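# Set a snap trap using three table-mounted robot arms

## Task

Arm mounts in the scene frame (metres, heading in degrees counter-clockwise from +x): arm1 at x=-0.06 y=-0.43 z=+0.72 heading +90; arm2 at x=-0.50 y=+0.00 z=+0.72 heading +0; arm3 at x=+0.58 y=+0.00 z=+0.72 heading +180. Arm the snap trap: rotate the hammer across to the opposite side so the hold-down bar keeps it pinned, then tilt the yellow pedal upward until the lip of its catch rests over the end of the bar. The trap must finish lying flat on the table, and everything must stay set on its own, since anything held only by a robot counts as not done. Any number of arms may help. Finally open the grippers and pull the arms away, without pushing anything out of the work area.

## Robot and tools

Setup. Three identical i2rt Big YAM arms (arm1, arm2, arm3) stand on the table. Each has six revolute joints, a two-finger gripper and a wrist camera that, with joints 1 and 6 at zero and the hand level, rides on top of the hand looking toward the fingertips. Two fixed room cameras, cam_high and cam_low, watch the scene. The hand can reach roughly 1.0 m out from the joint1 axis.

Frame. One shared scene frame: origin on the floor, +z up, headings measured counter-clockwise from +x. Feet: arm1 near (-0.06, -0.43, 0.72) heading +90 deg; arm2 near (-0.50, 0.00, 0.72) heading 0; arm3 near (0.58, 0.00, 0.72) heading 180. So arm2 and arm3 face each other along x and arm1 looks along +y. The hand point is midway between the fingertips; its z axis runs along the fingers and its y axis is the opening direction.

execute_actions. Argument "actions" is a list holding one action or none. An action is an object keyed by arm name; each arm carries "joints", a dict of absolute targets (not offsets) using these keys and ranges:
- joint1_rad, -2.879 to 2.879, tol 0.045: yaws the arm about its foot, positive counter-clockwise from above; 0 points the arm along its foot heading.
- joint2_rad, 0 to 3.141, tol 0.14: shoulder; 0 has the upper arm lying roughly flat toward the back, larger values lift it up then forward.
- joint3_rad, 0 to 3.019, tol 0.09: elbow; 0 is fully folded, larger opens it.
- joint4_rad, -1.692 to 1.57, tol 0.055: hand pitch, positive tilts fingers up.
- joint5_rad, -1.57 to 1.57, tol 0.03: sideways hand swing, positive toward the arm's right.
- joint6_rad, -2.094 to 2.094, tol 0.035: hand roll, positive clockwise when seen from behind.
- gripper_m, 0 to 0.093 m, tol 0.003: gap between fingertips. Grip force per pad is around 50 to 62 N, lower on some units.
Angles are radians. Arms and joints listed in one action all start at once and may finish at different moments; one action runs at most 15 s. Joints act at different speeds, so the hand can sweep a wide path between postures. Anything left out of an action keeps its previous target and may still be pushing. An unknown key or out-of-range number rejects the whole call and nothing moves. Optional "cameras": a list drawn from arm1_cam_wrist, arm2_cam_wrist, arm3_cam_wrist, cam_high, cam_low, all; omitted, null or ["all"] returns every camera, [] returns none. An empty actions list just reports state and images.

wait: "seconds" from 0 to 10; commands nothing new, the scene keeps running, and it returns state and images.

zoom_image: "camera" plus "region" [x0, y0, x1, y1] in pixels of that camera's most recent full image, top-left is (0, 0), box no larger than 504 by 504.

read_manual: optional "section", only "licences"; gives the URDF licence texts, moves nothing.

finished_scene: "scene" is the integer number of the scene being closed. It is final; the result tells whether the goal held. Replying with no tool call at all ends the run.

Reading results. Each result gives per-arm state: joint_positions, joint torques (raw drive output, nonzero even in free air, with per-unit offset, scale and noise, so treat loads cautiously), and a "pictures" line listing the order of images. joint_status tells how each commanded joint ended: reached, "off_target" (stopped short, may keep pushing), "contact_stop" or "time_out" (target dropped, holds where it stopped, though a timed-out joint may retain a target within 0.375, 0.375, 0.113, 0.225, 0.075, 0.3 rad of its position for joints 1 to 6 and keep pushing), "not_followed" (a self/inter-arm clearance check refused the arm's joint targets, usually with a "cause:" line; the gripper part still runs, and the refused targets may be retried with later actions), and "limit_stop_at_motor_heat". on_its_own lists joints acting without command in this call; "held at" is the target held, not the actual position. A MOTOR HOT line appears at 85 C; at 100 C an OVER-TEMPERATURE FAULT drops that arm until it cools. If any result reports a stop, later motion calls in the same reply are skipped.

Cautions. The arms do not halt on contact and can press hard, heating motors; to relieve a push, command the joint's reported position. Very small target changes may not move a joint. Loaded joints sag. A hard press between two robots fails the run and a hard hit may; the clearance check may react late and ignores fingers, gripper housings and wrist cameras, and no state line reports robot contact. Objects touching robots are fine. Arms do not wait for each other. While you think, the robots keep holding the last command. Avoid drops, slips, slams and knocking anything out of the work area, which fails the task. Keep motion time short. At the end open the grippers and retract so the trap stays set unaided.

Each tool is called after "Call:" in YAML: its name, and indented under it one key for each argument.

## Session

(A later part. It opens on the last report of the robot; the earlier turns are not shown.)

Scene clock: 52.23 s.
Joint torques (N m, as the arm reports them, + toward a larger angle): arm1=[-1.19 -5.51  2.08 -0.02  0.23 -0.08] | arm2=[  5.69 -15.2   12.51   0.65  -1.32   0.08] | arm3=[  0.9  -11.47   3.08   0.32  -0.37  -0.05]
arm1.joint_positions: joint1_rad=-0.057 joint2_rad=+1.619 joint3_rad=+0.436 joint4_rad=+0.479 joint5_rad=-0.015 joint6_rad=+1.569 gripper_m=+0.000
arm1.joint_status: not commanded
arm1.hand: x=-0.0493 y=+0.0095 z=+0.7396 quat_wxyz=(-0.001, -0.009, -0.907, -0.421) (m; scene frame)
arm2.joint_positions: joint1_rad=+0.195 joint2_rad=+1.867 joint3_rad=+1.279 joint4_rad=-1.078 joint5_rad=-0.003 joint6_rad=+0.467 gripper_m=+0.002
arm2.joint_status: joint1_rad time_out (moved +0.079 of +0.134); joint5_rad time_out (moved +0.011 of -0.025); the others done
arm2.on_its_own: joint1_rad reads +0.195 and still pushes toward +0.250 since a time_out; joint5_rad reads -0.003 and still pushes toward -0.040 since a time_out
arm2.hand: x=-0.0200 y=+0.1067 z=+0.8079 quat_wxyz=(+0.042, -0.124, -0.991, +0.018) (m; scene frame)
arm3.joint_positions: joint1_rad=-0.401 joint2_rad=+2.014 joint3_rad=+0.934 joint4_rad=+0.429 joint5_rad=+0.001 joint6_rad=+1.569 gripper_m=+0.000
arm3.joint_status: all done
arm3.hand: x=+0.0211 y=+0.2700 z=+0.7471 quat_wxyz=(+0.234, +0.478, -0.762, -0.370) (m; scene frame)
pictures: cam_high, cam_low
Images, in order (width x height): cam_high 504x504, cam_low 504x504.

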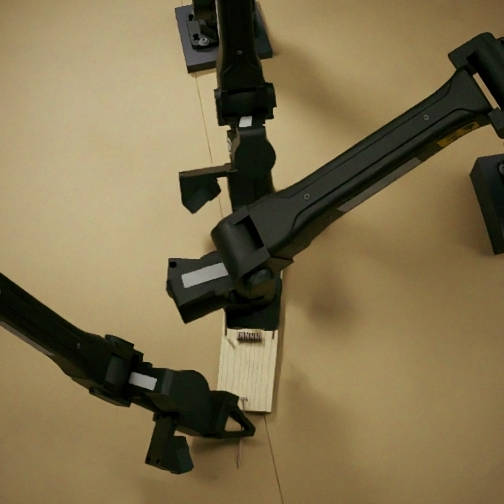

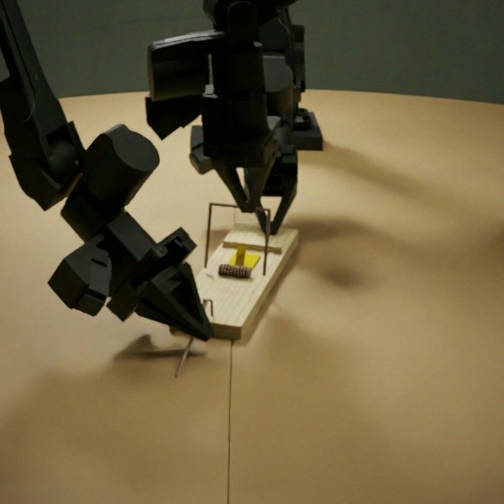

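Call:
execute_actions:
  actions:
    - {"arm2":{"joints":{"joint1_rad":0.35,"joint2_rad":1.95,"joint3_rad":1.4,"joint4_rad":-1.08,"joint6_rad":0.56}}}
  cameras: ["cam_low","cam_high"]

Scene clock: 54.27 s.
Joint torques (N m, as the arm reports them, + toward a larger angle): arm1=[-1.28 -5.25  2.06 -0.24  0.19 -0.02] | arm2=[  6.14 -13.44  10.08   0.92  -1.46   0.06] | arm3=[  0.9  -11.47   3.09   0.3   -0.38  -0.05]
arm1.joint_positions: joint1_rad=-0.057 joint2_rad=+1.619 joint3_rad=+0.436 joint4_rad=+0.479 joint5_rad=-0.015 joint6_rad=+1.569 gripper_m=+0.000
arm1.joint_status: not commanded
arm1.hand: x=-0.0493 y=+0.0095 z=+0.7396 quat_wxyz=(-0.001, -0.009, -0.907, -0.421) (m; scene frame)
arm2.joint_positions: joint1_rad=+0.293 joint2_rad=+1.933 joint3_rad=+1.365 joint4_rad=-1.088 joint5_rad=+0.001 joint6_rad=+0.559 gripper_m=+0.002
arm2.joint_status: joint1_rad time_out (moved +0.098 of +0.155); the others done
arm2.on_its_own: joint1_rad reads +0.293 and still pushes toward +0.350 since a time_out; joint5_rad reads +0.001 and still pushes toward -0.040 since a time_out
arm2.hand: x=-0.0051 y=+0.1612 z=+0.8011 quat_wxyz=(+0.035, -0.121, -0.992, +0.022) (m; scene frame)
arm3.joint_positions: joint1_rad=-0.401 joint2_rad=+2.014 joint3_rad=+0.934 joint4_rad=+0.429 joint5_rad=+0.001 joint6_rad=+1.569 gripper_m=+0.000
arm3.joint_status: not commanded
arm3.hand: x=+0.0211 y=+0.2700 z=+0.7471 quat_wxyz=(+0.234, +0.478, -0.762, -0.370) (m; scene frame)
pictures: cam_high, cam_low
Images, in order (width x height): cam_high 504x504, cam_low 504x504.

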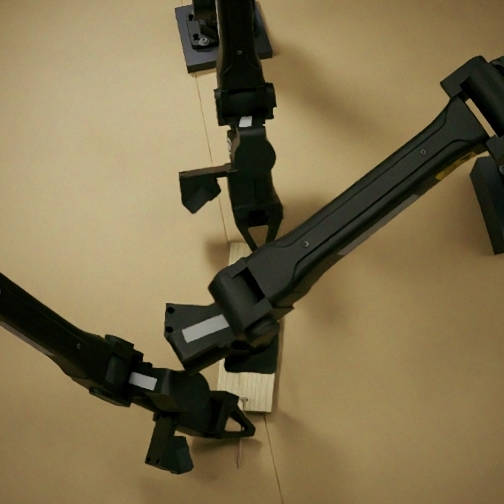

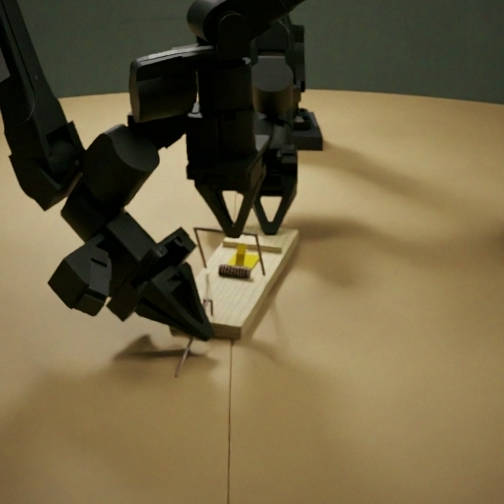

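Call:
execute_actions:
  actions:
    - {"arm2":{"joints":{"joint1_rad":0.335,"joint2_rad":2.04,"joint3_rad":1.39,"joint4_rad":-1.06,"joint5_rad":-0.01,"joint6_rad":0.58}}}
  cameras: []

Call:
execute_actions:
  actions:
    - {"arm3":{"joints":{"joint1_rad":-0.45,"joint2_rad":1.97,"joint3_rad":0.93,"joint4_rad":0.44}}}
  cameras: []

Call:
execute_actions:
  actions:
    - {"arm3":{"joints":{"joint2_rad":1.75,"joint3_rad":0.55,"joint4_rad":0.6}}}
  cameras: ["cam_low"]

Scene clock: 56.40 s.
Joint torques (N m, as the arm reports them, + toward a larger angle): arm1=[-0.23 -6.15  2.29  0.12  0.14 -0.01] | arm2=[  2.45 -13.86   7.29   1.78  -0.55   0.04] | arm3=[  0.88 -11.47   3.09   0.31  -0.38  -0.05]
arm1.joint_positions: joint1_rad=-0.057 joint2_rad=+1.619 joint3_rad=+0.436 joint4_rad=+0.479 joint5_rad=-0.014 joint6_rad=+1.569 gripper_m=+0.000
arm1.joint_status: not commanded
arm1.hand: x=-0.0493 y=+0.0095 z=+0.7396 quat_wxyz=(-0.002, -0.009, -0.907, -0.421) (m; scene frame)
arm2.joint_positions: joint1_rad=+0.275 joint2_rad=+1.923 joint3_rad=+1.365 joint4_rad=-1.118 joint5_rad=+0.018 joint6_rad=+0.559 gripper_m=+0.002
arm2.joint_status: joint1_rad time_out (moved -0.018 of +0.042); joint4_rad time_out (moved -0.030 of +0.028); the others done
arm2.hand: x=-0.0072 y=+0.1478 z=+0.8072 quat_wxyz=(+0.040, -0.130, -0.990, +0.034) (m; scene frame)
arm3.joint_positions: joint1_rad=-0.401 joint2_rad=+2.014 joint3_rad=+0.934 joint4_rad=+0.429 joint5_rad=+0.001 joint6_rad=+1.569 gripper_m=+0.000
arm3.joint_status: not commanded
arm3.hand: x=+0.0211 y=+0.2700 z=+0.7471 quat_wxyz=(+0.234, +0.478, -0.762, -0.370) (m; scene frame)
pictures: none
joint command not followed: on one or more control steps a check withheld the commanded joint targets of the arm2 arm, and it was not sent them on those steps.
cause: the commanded joint targets would bring a part of the robot too close to another arm (this arm's wrist (the part past joint 4) and the other arm's wrist (the part past joint 4)); next, command targets that bring no part of the robot closer to that arm.
No camera images: the call's "cameras" was empty. Leave "cameras" out to get every camera's image.

not run: a stop came earlier in this reply.

not run: a stop came earlier in this reply.

Call:
execute_actions:
  actions:
    - {"arm2":{"joints":{"joint1_rad":0.345,"joint2_rad":1.96,"joint3_rad":1.35,"joint4_rad":-1.05,"joint5_rad":-0.03,"joint6_rad":0.57}},"arm1":{"joints":{"joint2_rad":1.72}}}
  cameras: []

Scene clock: 58.27 s.
Joint torques (N m, as the arm reports them, + toward a larger angle): arm1=[-1.3  -3.23  1.93 -0.3   0.14 -0.03] | arm2=[  2.19 -13.97   7.32   1.6   -0.48   0.04] | arm3=[  0.9  -11.44   3.08   0.32  -0.38  -0.05]
arm1.joint_positions: joint1_rad=-0.057 joint2_rad=+1.630 joint3_rad=+0.441 joint4_rad=+0.490 joint5_rad=-0.011 joint6_rad=+1.569 gripper_m=+0.000
arm1.joint_status: all done
arm1.hand: x=-0.0487 y=+0.0122 z=+0.7386 quat_wxyz=(-0.003, -0.009, -0.906, -0.423) (m; scene frame)
arm2.joint_positions: joint1_rad=+0.256 joint2_rad=+1.918 joint3_rad=+1.365 joint4_rad=-1.142 joint5_rad=+0.033 joint6_rad=+0.559 gripper_m=+0.002
arm2.joint_status: joint1_rad time_out (moved -0.019 of +0.070); joint4_rad time_out (moved -0.024 of +0.068); joint5_rad time_out (moved +0.015 of -0.048); the others done
arm2.on_its_own: joint1_rad is held at +0.275, not at your +0.345, since a time_out; joint4_rad is held at -1.118, not at your -1.050, since a time_out; joint5_rad is held at +0.018, not at your -0.030, since a time_out
arm2.hand: x=-0.0090 y=+0.1344 z=+0.8105 quat_wxyz=(+0.046, -0.139, -0.988, +0.044) (m; scene frame)
arm3.joint_positions: joint1_rad=-0.401 joint2_rad=+2.014 joint3_rad=+0.934 joint4_rad=+0.429 joint5_rad=+0.001 joint6_rad=+1.569 gripper_m=+0.000
arm3.joint_status: not commanded
arm3.hand: x=+0.0211 y=+0.2700 z=+0.7471 quat_wxyz=(+0.234, +0.478, -0.762, -0.370) (m; scene frame)
pictures: none
joint command not followed: on one or more control steps a check withheld the commanded joint targets of the arm2 arm, and it was not sent them on those steps.
cause: the commanded joint targets would bring a part of the robot too close to another arm (this arm's wrist (the part past joint 4) and the other arm's wrist (the part past joint 4)); next, command targets that bring no part of the robot closer to that arm.
No camera images: the call's "cameras" was empty. Leave "cameras" out to get every camera's image.

Call:
execute_actions:
  actions:
    - {"arm3":{"joints":{"joint2_rad":2.16,"joint3_rad":0.85,"joint4_rad":0.71}}}
  cameras: ["cam_low"]

Call:
execute_actions:
  actions:
    - {"arm2":{"joints":{"joint1_rad":0.36,"joint2_rad":1.99,"joint3_rad":1.39,"joint4_rad":-1.06,"joint5_rad":-0.03,"joint6_rad":0.58}}}
  cameras: ["cam_low"]

Scene clock: 59.43 s.
Joint torques (N m, as the arm reports them, + toward a larger angle): arm1=[-1.66 -2.84  1.74 -0.33  0.07 -0.03] | arm2=[  2.49 -13.86   7.3    1.46  -0.46   0.05] | arm3=[  0.85 -10.94   2.06   1.2   -0.39  -0.11]
arm1.joint_positions: joint1_rad=-0.057 joint2_rad=+1.630 joint3_rad=+0.441 joint4_rad=+0.490 joint5_rad=-0.011 joint6_rad=+1.569 gripper_m=+0.000
arm1.joint_status: not commanded
arm1.hand: x=-0.0487 y=+0.0123 z=+0.7387 quat_wxyz=(-0.003, -0.009, -0.906, -0.423) (m; scene frame)
arm2.joint_positions: joint1_rad=+0.256 joint2_rad=+1.918 joint3_rad=+1.365 joint4_rad=-1.142 joint5_rad=+0.033 joint6_rad=+0.559 gripper_m=+0.002
arm2.joint_status: not commanded
arm2.on_its_own: joint1_rad is held at +0.275, not at your +0.345, since a time_out; joint4_rad is held at -1.118, not at your -1.050, since a time_out; joint5_rad is held at +0.018, not at your -0.030, since a time_out
arm2.hand: x=-0.0090 y=+0.1344 z=+0.8105 quat_wxyz=(+0.046, -0.139, -0.988, +0.044) (m; scene frame)
arm3.joint_positions: joint1_rad=-0.401 joint2_rad=+2.079 joint3_rad=+0.878 joint4_rad=+0.732 joint5_rad=+0.001 joint6_rad=+1.573 gripper_m=+0.000
arm3.joint_status: all done
arm3.hand: x=+0.0199 y=+0.2705 z=+0.7499 quat_wxyz=(+0.277, +0.453, -0.726, -0.436) (m; scene frame)
pictures: cam_low
Images, in order (width x height): cam_low 504x504.

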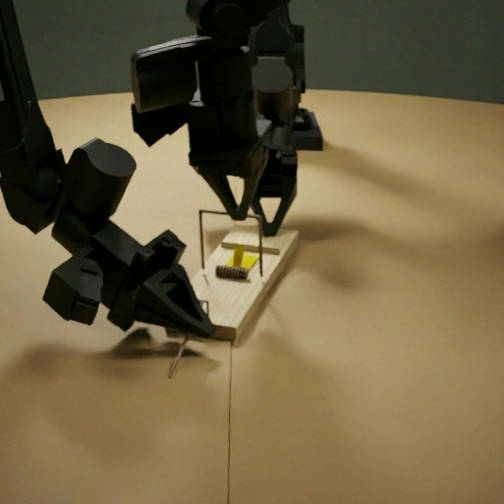

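Scene clock: 61.27 s.
Joint torques (N m, as the arm reports them, + toward a larger angle): arm1=[-1.49 -3.28  1.67 -0.44  0.01 -0.06] | arm2=[  6.   -11.8    8.62   1.12  -1.13   0.03] | arm3=[  0.92 -11.     2.05   1.04  -0.39  -0.11]
arm1.joint_positions: joint1_rad=-0.057 joint2_rad=+1.632 joint3_rad=+0.443 joint4_rad=+0.490 joint5_rad=-0.011 joint6_rad=+1.569 gripper_m=+0.000
arm1.joint_status: not commanded
arm1.hand: x=-0.0487 y=+0.0133 z=+0.7388 quat_wxyz=(-0.003, -0.009, -0.906, -0.424) (m; scene frame)
arm2.joint_positions: joint1_rad=+0.306 joint2_rad=+1.946 joint3_rad=+1.374 joint4_rad=-1.072 joint5_rad=+0.003 joint6_rad=+0.581 gripper_m=+0.002
arm2.joint_status: joint1_rad time_out (moved +0.049 of +0.104); joint5_rad time_out (moved -0.030 of -0.063); the others done
arm2.on_its_own: joint1_rad reads +0.306 and still pushes toward +0.360 since a time_out; joint5_rad reads +0.003 and still pushes toward -0.030 since a time_out
arm2.hand: x=-0.0011 y=+0.1691 z=+0.7968 quat_wxyz=(+0.029, -0.126, -0.991, +0.021) (m; scene frame)
arm3.joint_positions: joint1_rad=-0.401 joint2_rad=+2.080 joint3_rad=+0.878 joint4_rad=+0.735 joint5_rad=+0.001 joint6_rad=+1.573 gripper_m=+0.000
arm3.joint_status: not commanded
arm3.hand: x=+0.0197 y=+0.2706 z=+0.7501 quat_wxyz=(+0.277, +0.453, -0.726, -0.437) (m; scene frame)
pictures: cam_low
Images, in order (width x height): cam_low 504x504.

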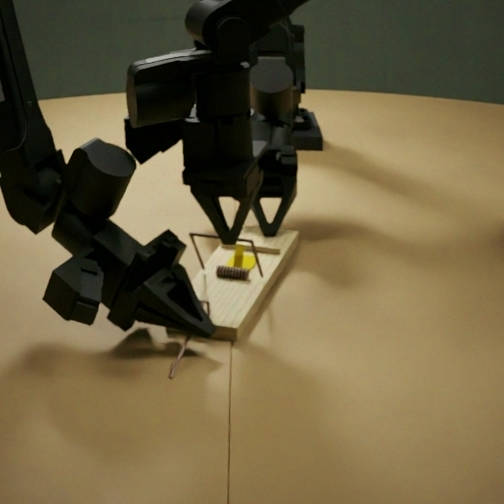

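Call:
execute_actions:
  actions:
    - {"arm2":{"joints":{"joint1_rad":0.35,"joint2_rad":2.06,"joint3_rad":1.39,"joint4_rad":-1.03,"joint5_rad":-0.01,"joint6_rad":0.6}}}
  cameras: []

Call:
execute_actions:
  actions:
    - {"arm3":{"joints":{"joint1_rad":-0.46,"joint2_rad":2.06,"joint3_rad":0.88,"joint4_rad":0.75}}}
  cameras: []

Call:
execute_actions:
  actions:
    - {"arm3":{"joints":{"joint2_rad":1.9,"joint3_rad":0.58,"joint4_rad":0.85}}}
  cameras: ["cam_low"]

Scene clock: 63.23 s.
Joint torques (N m, as the arm reports them, + toward a larger angle): arm1=[-1.18 -3.2   1.67 -0.27  0.11 -0.03] | arm2=[  1.76 -13.52   7.33   1.86  -0.48   0.07] | arm3=[  0.92 -11.03   2.05   1.04  -0.39  -0.1 ]
arm1.joint_positions: joint1_rad=-0.057 joint2_rad=+1.632 joint3_rad=+0.443 joint4_rad=+0.490 joint5_rad=-0.011 joint6_rad=+1.569 gripper_m=+0.000
arm1.joint_status: not commanded
arm1.hand: x=-0.0487 y=+0.0132 z=+0.7387 quat_wxyz=(-0.003, -0.009, -0.906, -0.423) (m; scene frame)
arm2.joint_positions: joint1_rad=+0.290 joint2_rad=+1.932 joint3_rad=+1.374 joint4_rad=-1.102 joint5_rad=+0.021 joint6_rad=+0.586 gripper_m=+0.002
arm2.joint_status: joint1_rad time_out (moved -0.015 of +0.044); joint4_rad time_out (moved -0.029 of +0.042); joint5_rad time_out (moved +0.018 of -0.013); the others done
arm2.hand: x=-0.0028 y=+0.1567 z=+0.8047 quat_wxyz=(+0.032, -0.136, -0.990, +0.032) (m; scene frame)
arm3.joint_positions: joint1_rad=-0.401 joint2_rad=+2.080 joint3_rad=+0.878 joint4_rad=+0.735 joint5_rad=+0.001 joint6_rad=+1.573 gripper_m=+0.000
arm3.joint_status: not commanded
arm3.hand: x=+0.0197 y=+0.2706 z=+0.7501 quat_wxyz=(+0.277, +0.453, -0.726, -0.437) (m; scene frame)
pictures: none
joint command not followed: on one or more control steps a check withheld the commanded joint targets of the arm2 arm, and it was not sent them on those steps.
cause: the commanded joint targets would bring a part of the robot too close to another arm (this arm's wrist (the part past joint 4) and the other arm's wrist (the part past joint 4)); next, command targets that bring no part of the robot closer to that arm.
No camera images: the call's "cameras" was empty. Leave "cameras" out to get every camera's image.

not run: a stop came earlier in this reply.

not run: a stop came earlier in this reply.

Call:
execute_actions:
  actions:
    - {"arm2":{"joints":{"joint1_rad":0.34,"joint2_rad":2.0,"joint3_rad":1.37,"joint4_rad":-1.05,"joint5_rad":-0.01,"joint6_rad":0.585}}}
  cameras: []

Call:
execute_actions:
  actions:
    - {"arm3":{"joints":{"joint1_rad":-0.46,"joint2_rad":2.06,"joint3_rad":0.88,"joint4_rad":0.75}}}
  cameras: []

Call:
execute_actions:
  actions:
    - {"arm3":{"joints":{"joint2_rad":1.9,"joint3_rad":0.58,"joint4_rad":0.85}}}
  cameras: ["cam_low"]

Scene clock: 64.10 s.
Joint torques (N m, as the arm reports them, + toward a larger angle): arm1=[-1.27 -2.88  1.41 -0.28  0.1  -0.03] | arm2=[  4.05 -10.65   7.01   1.89  -0.74   0.03] | arm3=[  0.93 -11.02   2.05   1.04  -0.39  -0.1 ]
arm1.joint_positions: joint1_rad=-0.057 joint2_rad=+1.632 joint3_rad=+0.443 joint4_rad=+0.490 joint5_rad=-0.011 joint6_rad=+1.569 gripper_m=+0.000
arm1.joint_status: not commanded
arm1.hand: x=-0.0487 y=+0.0132 z=+0.7387 quat_wxyz=(-0.003, -0.009, -0.906, -0.423) (m; scene frame)
arm2.joint_positions: joint1_rad=+0.301 joint2_rad=+1.942 joint3_rad=+1.374 joint4_rad=-1.083 joint5_rad=+0.012 joint6_rad=+0.586 gripper_m=+0.002
arm2.joint_status: all done
arm2.hand: x=-0.0018 y=+0.1644 z=+0.7994 quat_wxyz=(+0.030, -0.131, -0.991, +0.027) (m; scene frame)
arm3.joint_positions: joint1_rad=-0.401 joint2_rad=+2.080 joint3_rad=+0.878 joint4_rad=+0.735 joint5_rad=+0.001 joint6_rad=+1.573 gripper_m=+0.000
arm3.joint_status: not commanded
arm3.hand: x=+0.0197 y=+0.2706 z=+0.7501 quat_wxyz=(+0.277, +0.453, -0.726, -0.437) (m; scene frame)
pictures: none
No camera images: the call's "cameras" was empty. Leave "cameras" out to get every camera's image.

Scene clock: 65.00 s.
Joint torques (N m, as the arm reports them, + toward a larger angle): arm1=[-1.53 -3.46  1.36 -0.51  0.11 -0.08] | arm2=[  4.34 -10.45   7.05   2.02  -0.75   0.03] | arm3=[ -2.24 -17.48   4.36   2.58   0.04  -0.1 ]
arm1.joint_positions: joint1_rad=-0.057 joint2_rad=+1.632 joint3_rad=+0.443 joint4_rad=+0.490 joint5_rad=-0.011 joint6_rad=+1.569 gripper_m=+0.000
arm1.joint_status: not commanded
arm1.hand: x=-0.0487 y=+0.0132 z=+0.7387 quat_wxyz=(-0.003, -0.009, -0.906, -0.423) (m; scene frame)
arm2.joint_positions: joint1_rad=+0.301 joint2_rad=+1.942 joint3_rad=+1.374 joint4_rad=-1.083 joint5_rad=+0.012 joint6_rad=+0.586 gripper_m=+0.002
arm2.joint_status: not commanded
arm2.hand: x=-0.0018 y=+0.1644 z=+0.7994 quat_wxyz=(+0.030, -0.131, -0.991, +0.027) (m; scene frame)
arm3.joint_positions: joint1_rad=-0.462 joint2_rad=+2.074 joint3_rad=+0.878 joint4_rad=+0.738 joint5_rad=-0.011 joint6_rad=+1.573 gripper_m=+0.000
arm3.joint_status: all done
arm3.hand: x=+0.0351 y=+0.3037 z=+0.7546 quat_wxyz=(+0.270, +0.432, -0.736, -0.447) (m; scene frame)
pictures: none
joint command not followed: on one or more control steps a check withheld the commanded joint targets of the arm3 arm, and it was not sent them on those steps.
cause: the commanded joint targets would bring a part of the robot too close to another arm (this arm's wrist (the part past joint 4) and the other arm's wrist (the part past joint 4)); next, command targets that bring no part of the robot closer to that arm.
No camera images: the call's "cameras" was empty. Leave "cameras" out to get every camera's image.

Scene clock: 66.03 s.
Joint torques (N m, as the arm reports them, + toward a larger angle): arm1=[-0.89 -3.94  1.61 -0.35  0.14 -0.02] | arm2=[  4.45 -10.35   7.03   1.95  -0.74   0.03] | arm3=[ -1.77 -11.7    3.36   2.87   0.04  -0.11]
arm1.joint_positions: joint1_rad=-0.057 joint2_rad=+1.632 joint3_rad=+0.443 joint4_rad=+0.490 joint5_rad=-0.011 joint6_rad=+1.569 gripper_m=+0.000
arm1.joint_status: not commanded
arm1.hand: x=-0.0487 y=+0.0132 z=+0.7387 quat_wxyz=(-0.003, -0.009, -0.906, -0.423) (m; scene frame)
arm2.joint_positions: joint1_rad=+0.301 joint2_rad=+1.942 joint3_rad=+1.374 joint4_rad=-1.083 joint5_rad=+0.012 joint6_rad=+0.586 gripper_m=+0.002
arm2.joint_status: not commanded
arm2.hand: x=-0.0018 y=+0.1644 z=+0.7994 quat_wxyz=(+0.030, -0.131, -0.991, +0.027) (m; scene frame)
arm3.joint_positions: joint1_rad=-0.462 joint2_rad=+1.884 joint3_rad=+0.581 joint4_rad=+0.836 joint5_rad=-0.011 joint6_rad=+1.573 gripper_m=+0.000
arm3.joint_status: all done
arm3.hand: x=+0.1226 y=+0.2547 z=+0.7814 quat_wxyz=(+0.267, +0.433, -0.738, -0.443) (m; scene frame)
pictures: cam_low
Images, in order (width x height): cam_low 504x504.

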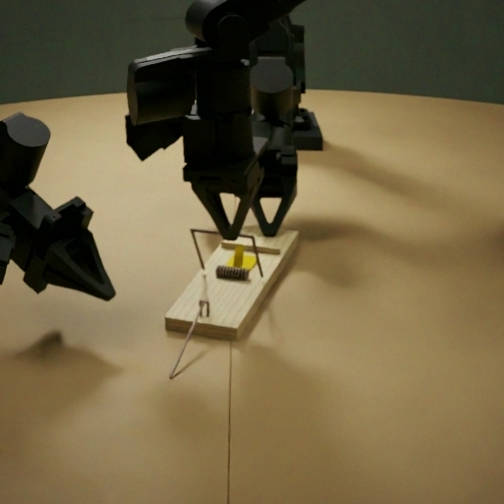

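Held. Down.

Call:
execute_actions:
  actions:
    - {"arm2":{"joints":{"joint1_rad":0.355,"joint2_rad":2.09,"joint3_rad":1.4,"joint4_rad":-1.01,"joint6_rad":0.62}}}
  cameras: []

Call:
execute_actions:
  actions:
    - {"arm2":{"joints":{"joint1_rad":0.355,"joint2_rad":2.17,"joint3_rad":1.4,"joint4_rad":-0.97,"joint6_rad":0.64}}}
  cameras: ["cam_low","cam_high","arm2_cam_wrist"]

Scene clock: 66.93 s.
Joint torques (N m, as the arm reports them, + toward a larger angle): arm1=[-1.54 -2.39  1.74 -0.49  0.08  0.02] | arm2=[  1.38 -11.23   6.75   0.9   -0.18   0.02] | arm3=[ -1.75 -12.12   3.39   2.68   0.04  -0.1 ]
arm1.joint_positions: joint1_rad=-0.057 joint2_rad=+1.632 joint3_rad=+0.443 joint4_rad=+0.490 joint5_rad=-0.011 joint6_rad=+1.569 gripper_m=+0.000
arm1.joint_status: not commanded
arm1.hand: x=-0.0487 y=+0.0132 z=+0.7387 quat_wxyz=(-0.003, -0.009, -0.906, -0.423) (m; scene frame)
arm2.joint_positions: joint1_rad=+0.342 joint2_rad=+2.033 joint3_rad=+1.404 joint4_rad=-1.016 joint5_rad=-0.002 joint6_rad=+0.623 gripper_m=+0.002
arm2.joint_status: all done
arm2.hand: x=+0.0066 y=+0.1931 z=+0.7604 quat_wxyz=(+0.029, -0.129, -0.991, +0.021) (m; scene frame)
arm3.joint_positions: joint1_rad=-0.462 joint2_rad=+1.884 joint3_rad=+0.581 joint4_rad=+0.836 joint5_rad=-0.011 joint6_rad=+1.573 gripper_m=+0.000
arm3.joint_status: not commanded
arm3.hand: x=+0.1226 y=+0.2547 z=+0.7814 quat_wxyz=(+0.267, +0.433, -0.738, -0.443) (m; scene frame)
pictures: none
No camera images: the call's "cameras" was empty. Leave "cameras" out to get every camera's image.

Scene clock: 67.67 s.
Joint torques (N m, as the arm reports them, + toward a larger angle): arm1=[-0.87 -2.99  1.42 -0.34  0.02 -0.03] | arm2=[ 0.99 -9.29  5.66  1.39 -0.04  0.06] | arm3=[ -1.74 -12.03   3.34   2.68   0.04  -0.11]
arm1.joint_positions: joint1_rad=-0.057 joint2_rad=+1.633 joint3_rad=+0.444 joint4_rad=+0.491 joint5_rad=-0.011 joint6_rad=+1.569 gripper_m=+0.000
arm1.joint_status: not commanded
arm1.hand: x=-0.0485 y=+0.0137 z=+0.7387 quat_wxyz=(-0.003, -0.009, -0.906, -0.424) (m; scene frame)
arm2.joint_positions: joint1_rad=+0.346 joint2_rad=+2.084 joint3_rad=+1.415 joint4_rad=-0.989 joint5_rad=-0.008 joint6_rad=+0.640 gripper_m=+0.002
arm2.joint_status: all done
arm2.hand: x=+0.0085 y=+0.1968 z=+0.7359 quat_wxyz=(+0.036, -0.135, -0.990, +0.022) (m; scene frame)
arm3.joint_positions: joint1_rad=-0.462 joint2_rad=+1.884 joint3_rad=+0.581 joint4_rad=+0.836 joint5_rad=-0.011 joint6_rad=+1.573 gripper_m=+0.000
arm3.joint_status: not commanded
arm3.hand: x=+0.1226 y=+0.2547 z=+0.7814 quat_wxyz=(+0.267, +0.433, -0.738, -0.443) (m; scene frame)
pictures: arm2_cam_wrist, cam_high, cam_low
Images, in order (width x height): arm2_cam_wrist 504x504, cam_high 504x504, cam_low 504x504.

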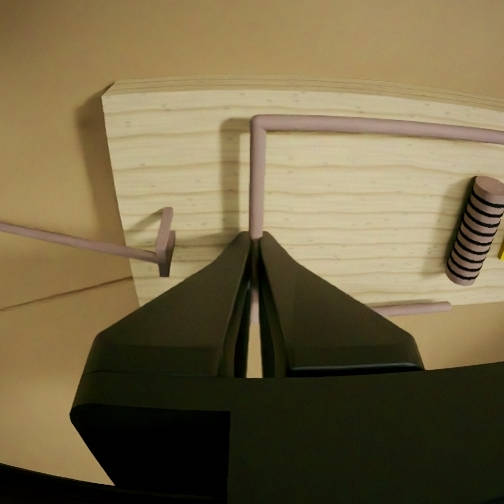

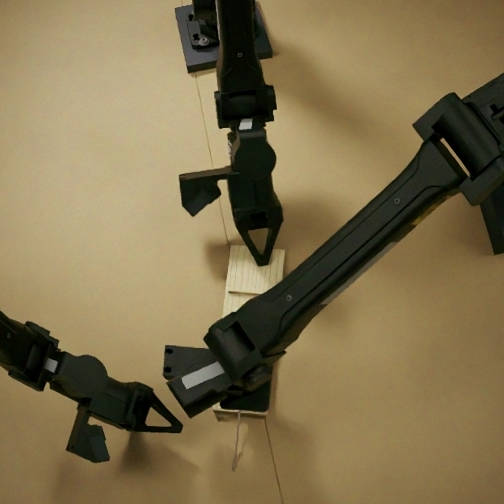

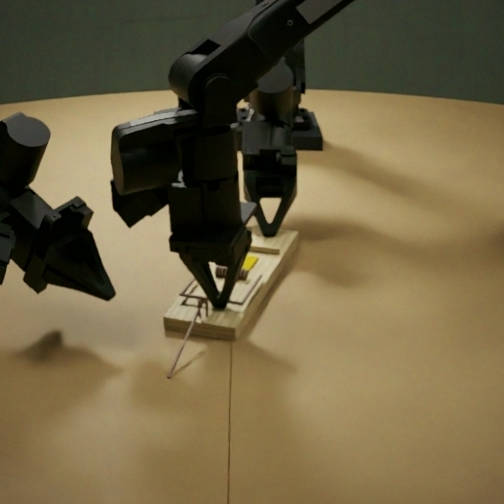

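Call:
execute_actions:
  actions:
    - {"arm3":{"joints":{"joint1_rad":-0.295,"joint2_rad":2.03,"joint3_rad":0.54,"joint4_rad":1.11}}}
  cameras: ["cam_low"]

Call:
execute_actions:
  actions:
    - {"arm3":{"joints":{"joint2_rad":2.065,"joint3_rad":0.72,"joint4_rad":0.96}}}
  cameras: ["cam_low","arm2_cam_wrist","arm3_cam_wrist"]

Scene clock: 69.00 s.
Joint torques (N m, as the arm reports them, + toward a larger angle): arm1=[-2.37 -2.73  1.73 -0.23  0.09 -0.01] | arm2=[ 1.24 -9.65  5.66  1.34 -0.01  0.05] | arm3=[ -2.78 -12.99   1.74   3.04   0.09  -0.11]
arm1.joint_positions: joint1_rad=-0.057 joint2_rad=+1.633 joint3_rad=+0.444 joint4_rad=+0.491 joint5_rad=-0.011 joint6_rad=+1.569 gripper_m=+0.000
arm1.joint_status: not commanded
arm1.hand: x=-0.0485 y=+0.0137 z=+0.7387 quat_wxyz=(-0.003, -0.009, -0.906, -0.424) (m; scene frame)
arm2.joint_positions: joint1_rad=+0.346 joint2_rad=+2.084 joint3_rad=+1.415 joint4_rad=-0.989 joint5_rad=-0.008 joint6_rad=+0.640 gripper_m=+0.002
arm2.joint_status: not commanded
arm2.hand: x=+0.0085 y=+0.1968 z=+0.7359 quat_wxyz=(+0.036, -0.135, -0.990, +0.022) (m; scene frame)
arm3.joint_positions: joint1_rad=-0.286 joint2_rad=+2.026 joint3_rad=+0.544 joint4_rad=+1.089 joint5_rad=-0.012 joint6_rad=+1.573 gripper_m=+0.000
arm3.joint_status: all done
arm3.hand: x=+0.0978 y=+0.1655 z=+0.7574 quat_wxyz=(+0.325, +0.485, -0.681, -0.443) (m; scene frame)
pictures: cam_low
Images, in order (width x height): cam_low 504x504.

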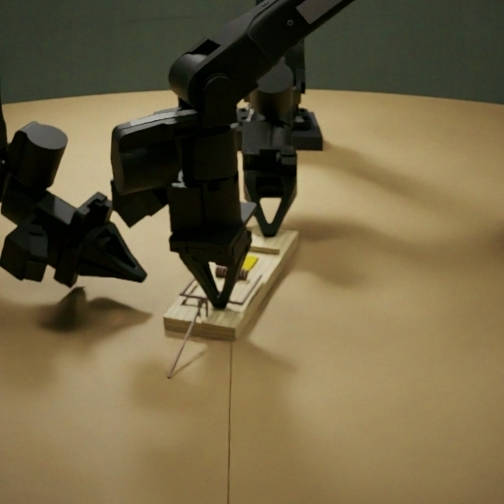

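Scene clock: 69.83 s.
Joint torques (N m, as the arm reports them, + toward a larger angle): arm1=[-1.14 -3.24  1.39 -0.3   0.08  0.03] | arm2=[ 0.87 -9.28  5.65  1.45 -0.18  0.05] | arm3=[ -2.74 -13.41   6.07   1.74   0.04  -0.13]
arm1.joint_positions: joint1_rad=-0.057 joint2_rad=+1.634 joint3_rad=+0.445 joint4_rad=+0.491 joint5_rad=-0.010 joint6_rad=+1.569 gripper_m=+0.000
arm1.joint_status: not commanded
arm1.hand: x=-0.0484 y=+0.0142 z=+0.7386 quat_wxyz=(-0.004, -0.010, -0.906, -0.424) (m; scene frame)
arm2.joint_positions: joint1_rad=+0.350 joint2_rad=+2.084 joint3_rad=+1.415 joint4_rad=-0.991 joint5_rad=-0.003 joint6_rad=+0.639 gripper_m=+0.002
arm2.joint_status: not commanded
arm2.hand: x=+0.0077 y=+0.1981 z=+0.7363 quat_wxyz=(+0.036, -0.133, -0.990, +0.024) (m; scene frame)
arm3.joint_positions: joint1_rad=-0.286 joint2_rad=+2.048 joint3_rad=+0.679 joint4_rad=+0.970 joint5_rad=-0.011 joint6_rad=+1.575 gripper_m=+0.000
arm3.joint_status: all done
arm3.hand: x=+0.0517 y=+0.1817 z=+0.7565 quat_wxyz=(+0.324, +0.485, -0.683, -0.441) (m; scene frame)
pictures: arm2_cam_wrist, arm3_cam_wrist, cam_low
Images, in order (width x height): arm2_cam_wrist 504x504, arm3_cam_wrist 504x504, cam_low 504x504.

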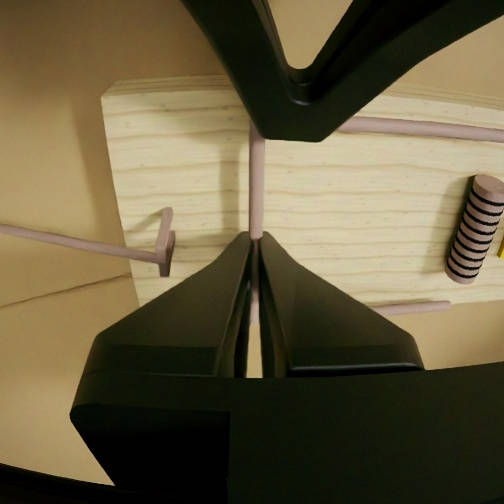

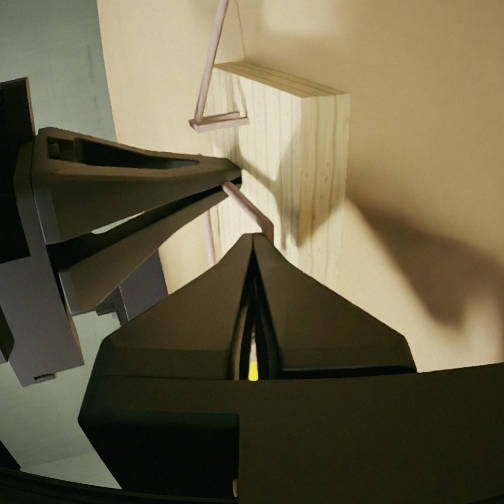

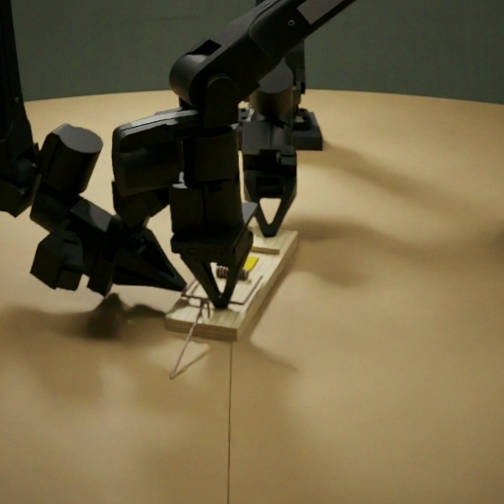

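Call:
execute_actions:
  actions:
    - {"arm3":{"joints":{"joint1_rad":-0.305,"joint2_rad":2.1,"joint3_rad":0.715,"joint4_rad":0.99}}}
  cameras: ["cam_low","arm2_cam_wrist","arm3_cam_wrist"]

Scene clock: 70.57 s.
Joint torques (N m, as the arm reports them, + toward a larger angle): arm1=[-1.07 -2.81  1.31 -0.25  0.05 -0.07] | arm2=[ 0.7  -9.49  5.64  1.36 -0.17  0.05] | arm3=[ -3.54 -11.71   5.48   2.26   0.09  -0.13]
arm1.joint_positions: joint1_rad=-0.057 joint2_rad=+1.634 joint3_rad=+0.445 joint4_rad=+0.491 joint5_rad=-0.010 joint6_rad=+1.569 gripper_m=+0.000
arm1.joint_status: not commanded
arm1.hand: x=-0.0484 y=+0.0142 z=+0.7386 quat_wxyz=(-0.004, -0.010, -0.906, -0.424) (m; scene frame)
arm2.joint_positions: joint1_rad=+0.350 joint2_rad=+2.084 joint3_rad=+1.415 joint4_rad=-0.991 joint5_rad=-0.003 joint6_rad=+0.639 gripper_m=+0.002
arm2.joint_status: not commanded
arm2.hand: x=+0.0077 y=+0.1982 z=+0.7363 quat_wxyz=(+0.036, -0.133, -0.990, +0.024) (m; scene frame)
arm3.joint_positions: joint1_rad=-0.288 joint2_rad=+2.058 joint3_rad=+0.681 joint4_rad=+0.987 joint5_rad=-0.012 joint6_rad=+1.575 gripper_m=+0.000
arm3.joint_status: all done
arm3.hand: x=+0.0511 y=+0.1828 z=+0.7557 quat_wxyz=(+0.326, +0.483, -0.681, -0.444) (m; scene frame)
pictures: arm2_cam_wrist, arm3_cam_wrist, cam_low
Images, in order (width x height): arm2_cam_wrist 504x504, arm3_cam_wrist 504x504, cam_low 504x504.

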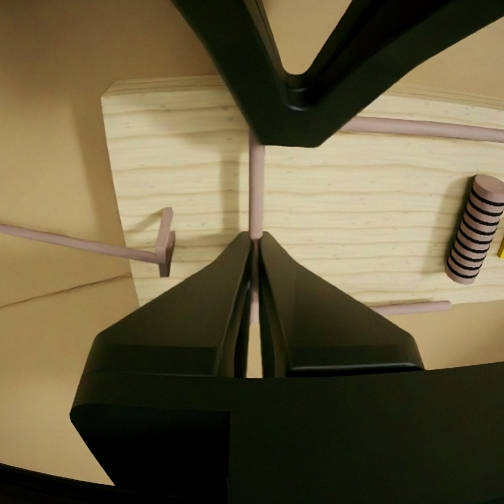

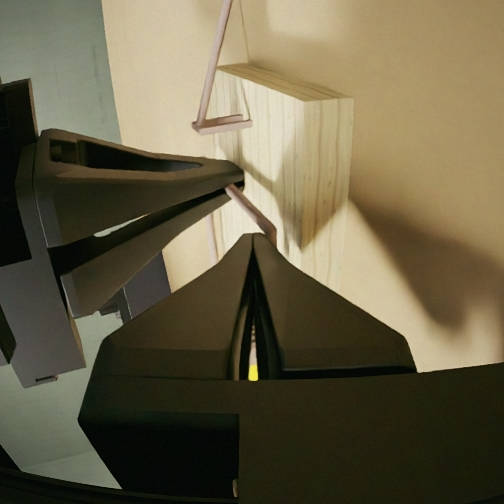

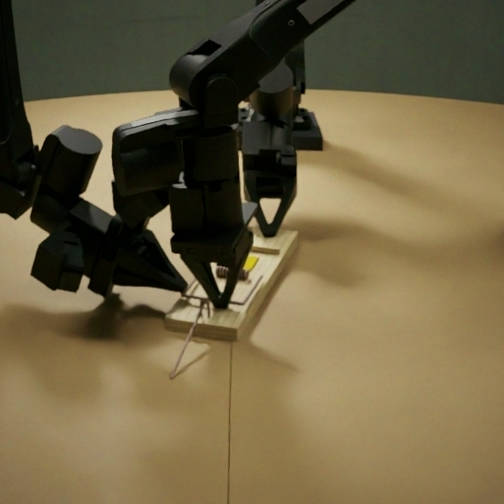

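Call:
execute_actions:
  actions:
    - {"arm3":{"joints":{"joint2_rad":2.17,"joint3_rad":0.7,"joint4_rad":0.935}}}
  cameras: []

Call:
execute_actions:
  actions:
    - {"arm2":{"joints":{"gripper_m":0.015,"joint2_rad":2.09}}}
  cameras: ["arm2_cam_wrist","arm3_cam_wrist"]

Scene clock: 72.37 s.
Joint torques (N m, as the arm reports them, + toward a larger angle): arm1=[-1.29 -3.53  1.54 -0.35  0.04  0.01] | arm2=[ 0.73 -9.32  5.57  1.39 -0.17  0.04] | arm3=[-3.51 -7.49  4.17 -0.27  0.09 -0.13]
arm1.joint_positions: joint1_rad=-0.057 joint2_rad=+1.634 joint3_rad=+0.445 joint4_rad=+0.491 joint5_rad=-0.010 joint6_rad=+1.569 gripper_m=+0.000
arm1.joint_status: not commanded
arm1.hand: x=-0.0484 y=+0.0142 z=+0.7386 quat_wxyz=(-0.004, -0.010, -0.906, -0.424) (m; scene frame)
arm2.joint_positions: joint1_rad=+0.350 joint2_rad=+2.084 joint3_rad=+1.415 joint4_rad=-0.991 joint5_rad=-0.003 joint6_rad=+0.639 gripper_m=+0.002
arm2.joint_status: not commanded
arm2.hand: x=+0.0077 y=+0.1981 z=+0.7363 quat_wxyz=(+0.036, -0.133, -0.990, +0.024) (m; scene frame)
arm3.joint_positions: joint1_rad=-0.288 joint2_rad=+2.066 joint3_rad=+0.683 joint4_rad=+0.993 joint5_rad=-0.012 joint6_rad=+1.575 gripper_m=+0.000
arm3.joint_status: joint4_rad time_out (moved +0.006 of -0.052); the others done
arm3.on_its_own: joint4_rad reads +0.993 and still pushes toward +0.935 since a time_out
arm3.hand: x=+0.0513 y=+0.1832 z=+0.7530 quat_wxyz=(+0.326, +0.483, -0.681, -0.444) (m; scene frame)
pictures: none
No camera images: the call's "cameras" was empty. Leave "cameras" out to get every camera's image.

not run: a stop came earlier in this reply.

Call:
execute_actions:
  actions:
    - {"arm2":{"joints":{"gripper_m":0.015,"joint2_rad":2.09}}}
  cameras: ["arm2_cam_wrist"]

Call:
execute_actions:
  actions:
    - {"arm2":{"joints":{"joint2_rad":1.9,"joint4_rad":-1.12}}}
  cameras: ["arm2_cam_wrist","cam_low"]

Scene clock: 73.07 s.
Joint torques (N m, as the arm reports them, + toward a larger angle): arm1=[-1.45 -3.93  1.54 -0.25  0.   -0.01] | arm2=[  1.24 -15.01   5.69   1.66  -0.35   0.05] | arm3=[-3.31 -9.08  3.06 -0.28  0.11 -0.12]
arm1.joint_positions: joint1_rad=-0.057 joint2_rad=+1.634 joint3_rad=+0.445 joint4_rad=+0.491 joint5_rad=-0.010 joint6_rad=+1.569 gripper_m=+0.000
arm1.joint_status: not commanded
arm1.hand: x=-0.0484 y=+0.0142 z=+0.7386 quat_wxyz=(-0.004, -0.010, -0.906, -0.424) (m; scene frame)
arm2.joint_positions: joint1_rad=+0.346 joint2_rad=+2.079 joint3_rad=+1.414 joint4_rad=-0.997 joint5_rad=+0.001 joint6_rad=+0.639 gripper_m=+0.015
arm2.joint_status: all done
arm2.hand: x=+0.0076 y=+0.1951 z=+0.7386 quat_wxyz=(+0.036, -0.135, -0.990, +0.026) (m; scene frame)
arm3.joint_positions: joint1_rad=-0.290 joint2_rad=+2.083 joint3_rad=+0.697 joint4_rad=+0.993 joint5_rad=-0.012 joint6_rad=+1.574 gripper_m=+0.000
arm3.joint_status: not commanded
arm3.on_its_own: joint4_rad reads +0.993 and still pushes toward +0.935 since a time_out
arm3.hand: x=+0.0481 y=+0.1851 z=+0.7479 quat_wxyz=(+0.324, +0.483, -0.682, -0.443) (m; scene frame)
pictures: arm2_cam_wrist
Images, in order (width x height): arm2_cam_wrist 504x504.

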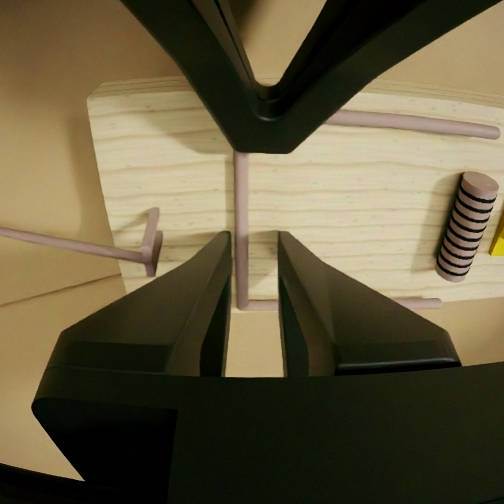

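Scene clock: 74.27 s.
Joint torques (N m, as the arm reports them, + toward a larger angle): arm1=[-1.16 -3.4   1.45 -0.2   0.05 -0.07] | arm2=[  1.26 -14.92   7.97   0.28   0.13   0.05] | arm3=[-3.17 -8.98  2.39 -0.26  0.12 -0.12]
arm1.joint_positions: joint1_rad=-0.057 joint2_rad=+1.634 joint3_rad=+0.445 joint4_rad=+0.491 joint5_rad=-0.010 joint6_rad=+1.569 gripper_m=+0.000
arm1.joint_status: not commanded
arm1.hand: x=-0.0484 y=+0.0142 z=+0.7386 quat_wxyz=(-0.004, -0.010, -0.906, -0.424) (m; scene frame)
arm2.joint_positions: joint1_rad=+0.348 joint2_rad=+1.899 joint3_rad=+1.396 joint4_rad=-1.110 joint5_rad=-0.011 joint6_rad=+0.639 gripper_m=+0.015
arm2.joint_status: all done
arm2.hand: x=-0.0045 y=+0.1943 z=+0.8280 quat_wxyz=(+0.018, -0.134, -0.991, +0.009) (m; scene frame)
arm3.joint_positions: joint1_rad=-0.291 joint2_rad=+2.083 joint3_rad=+0.707 joint4_rad=+0.993 joint5_rad=-0.013 joint6_rad=+1.574 gripper_m=+0.000
arm3.joint_status: not commanded
arm3.on_its_own: joint4_rad reads +0.993 and still pushes toward +0.935 since a time_out
arm3.hand: x=+0.0440 y=+0.1874 z=+0.7508 quat_wxyz=(+0.327, +0.481, -0.680, -0.447) (m; scene frame)
pictures: arm2_cam_wrist, cam_low
Images, in order (width x height): arm2_cam_wrist 504x504, cam_low 504x504.

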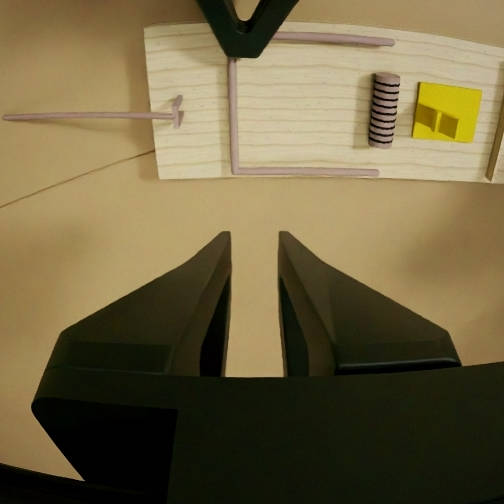

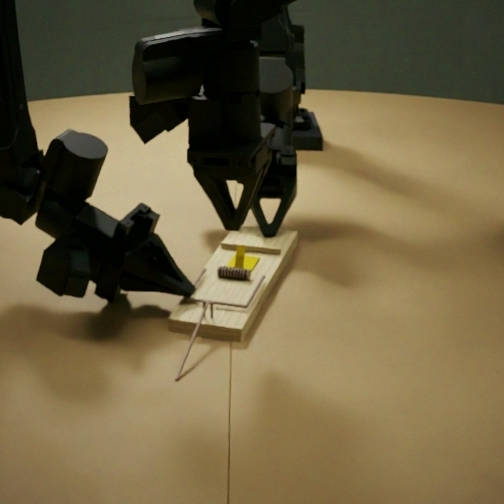

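Call:
execute_actions:
  actions:
    - {"arm2":{"joints":{"joint1_rad":0.475,"joint2_rad":2.11,"joint3_rad":1.615,"joint4_rad":-1.015,"joint5_rad":0,"joint6_rad":-0.83,"gripper_m":0.025}}}
  cameras: ["arm2_cam_wrist","cam_low"]

Scene clock: 76.50 s.
Joint torques (N m, as the arm reports them, + toward a larger angle): arm1=[-1.42 -2.37  1.55 -0.18  0.07  0.02] | arm2=[ -0.56 -18.43  11.9    0.91   0.03  -0.11] | arm3=[-3.18 -8.97  2.39 -0.26  0.12 -0.12]
arm1.joint_positions: joint1_rad=-0.057 joint2_rad=+1.634 joint3_rad=+0.445 joint4_rad=+0.491 joint5_rad=-0.010 joint6_rad=+1.569 gripper_m=+0.000
arm1.joint_status: not commanded
arm1.hand: x=-0.0484 y=+0.0142 z=+0.7386 quat_wxyz=(-0.004, -0.010, -0.906, -0.424) (m; scene frame)
arm2.joint_positions: joint1_rad=+0.483 joint2_rad=+2.129 joint3_rad=+1.558 joint4_rad=-1.021 joint5_rad=-0.001 joint6_rad=-0.820 gripper_m=+0.025
arm2.joint_status: all done
arm2.hand: x=+0.0221 y=+0.2881 z=+0.7536 quat_wxyz=(+0.010, +0.615, -0.788, +0.003) (m; scene frame)
arm3.joint_positions: joint1_rad=-0.291 joint2_rad=+2.083 joint3_rad=+0.707 joint4_rad=+0.993 joint5_rad=-0.013 joint6_rad=+1.574 gripper_m=+0.000
arm3.joint_status: not commanded
arm3.on_its_own: joint4_rad reads +0.993 and still pushes toward +0.935 since a time_out
arm3.hand: x=+0.0440 y=+0.1874 z=+0.7508 quat_wxyz=(+0.327, +0.481, -0.680, -0.447) (m; scene frame)
pictures: arm2_cam_wrist, cam_low
Images, in order (width x height): arm2_cam_wrist 504x504, cam_low 504x504.

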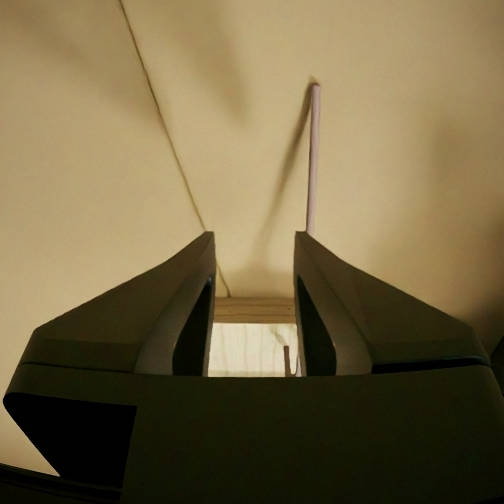

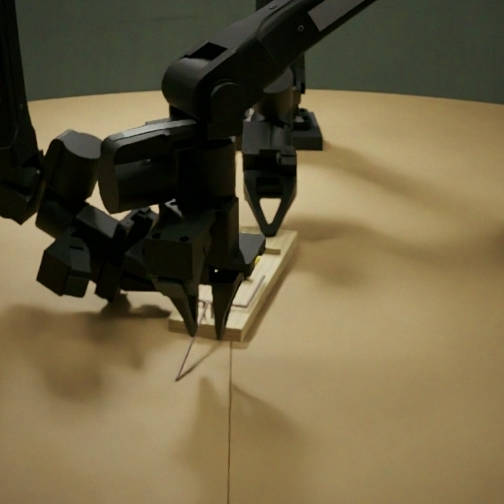

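Call:
execute_actions:
  actions:
    - {"arm2":{"joints":{"joint1_rad":0.455,"joint4_rad":-0.93,"joint6_rad":-0.83}}}
  cameras: []

Call:
execute_actions:
  actions:
    - {"arm2":{"joints":{"joint2_rad":2.165}}}
  cameras: ["arm2_cam_wrist","cam_low"]

Scene clock: 77.30 s.
Joint torques (N m, as the arm reports them, + toward a larger angle): arm1=[-1.92 -2.84  1.39 -0.38  0.04 -0.04] | arm2=[ -0.25 -18.67  12.     1.34   0.03  -0.06] | arm3=[-3.19 -9.    2.39 -0.27  0.12 -0.12]
arm1.joint_positions: joint1_rad=-0.057 joint2_rad=+1.634 joint3_rad=+0.445 joint4_rad=+0.491 joint5_rad=-0.010 joint6_rad=+1.569 gripper_m=+0.000
arm1.joint_status: not commanded
arm1.hand: x=-0.0484 y=+0.0142 z=+0.7386 quat_wxyz=(-0.004, -0.010, -0.906, -0.424) (m; scene frame)
arm2.joint_positions: joint1_rad=+0.461 joint2_rad=+2.129 joint3_rad=+1.558 joint4_rad=-0.944 joint5_rad=-0.001 joint6_rad=-0.821 gripper_m=+0.025
arm2.joint_status: all done
arm2.hand: x=+0.0450 y=+0.2855 z=+0.7541 quat_wxyz=(-0.028, +0.607, -0.794, +0.009) (m; scene frame)
arm3.joint_positions: joint1_rad=-0.291 joint2_rad=+2.083 joint3_rad=+0.707 joint4_rad=+0.993 joint5_rad=-0.013 joint6_rad=+1.574 gripper_m=+0.000
arm3.joint_status: not commanded
arm3.on_its_own: joint4_rad reads +0.993 and still pushes toward +0.935 since a time_out
arm3.hand: x=+0.0440 y=+0.1874 z=+0.7508 quat_wxyz=(+0.327, +0.481, -0.680, -0.447) (m; scene frame)
pictures: none
No camera images: the call's "cameras" was empty. Leave "cameras" out to get every camera's image.

Scene clock: 78.10 s.
Joint torques (N m, as the arm reports them, + toward a larger angle): arm1=[-0.95 -2.53  1.47 -0.51  0.   -0.05] | arm2=[ -0.18 -17.19  11.58   1.2    0.03  -0.06] | arm3=[-3.17 -8.99  2.39 -0.27  0.12 -0.12]
arm1.joint_positions: joint1_rad=-0.057 joint2_rad=+1.634 joint3_rad=+0.445 joint4_rad=+0.491 joint5_rad=-0.010 joint6_rad=+1.569 gripper_m=+0.000
arm1.joint_status: not commanded
arm1.hand: x=-0.0484 y=+0.0142 z=+0.7386 quat_wxyz=(-0.004, -0.010, -0.906, -0.424) (m; scene frame)
arm2.joint_positions: joint1_rad=+0.461 joint2_rad=+2.169 joint3_rad=+1.562 joint4_rad=-0.942 joint5_rad=-0.001 joint6_rad=-0.821 gripper_m=+0.025
arm2.joint_status: all done
arm2.hand: x=+0.0409 y=+0.2831 z=+0.7321 quat_wxyz=(-0.011, +0.607, -0.795, +0.007) (m; scene frame)
arm3.joint_positions: joint1_rad=-0.291 joint2_rad=+2.083 joint3_rad=+0.707 joint4_rad=+0.993 joint5_rad=-0.013 joint6_rad=+1.574 gripper_m=+0.000
arm3.joint_status: not commanded
arm3.on_its_own: joint4_rad reads +0.993 and still pushes toward +0.935 since a time_out
arm3.hand: x=+0.0440 y=+0.1874 z=+0.7508 quat_wxyz=(+0.327, +0.481, -0.680, -0.447) (m; scene frame)
pictures: arm2_cam_wrist, cam_low
Images, in order (width x height): arm2_cam_wrist 504x504, cam_low 504x504.

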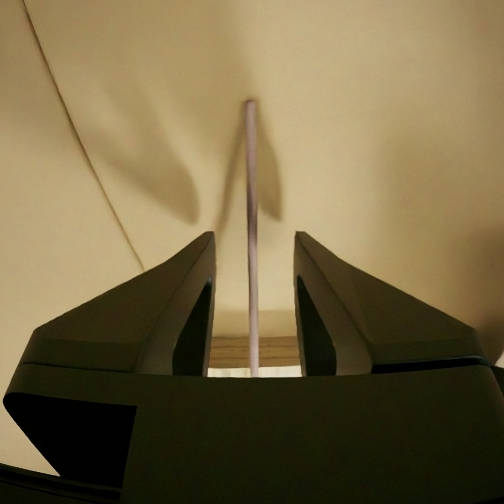

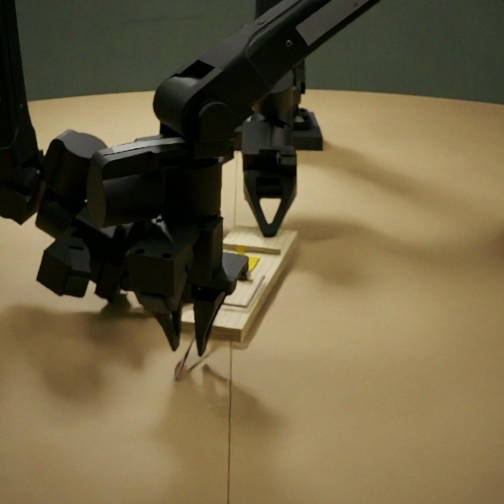

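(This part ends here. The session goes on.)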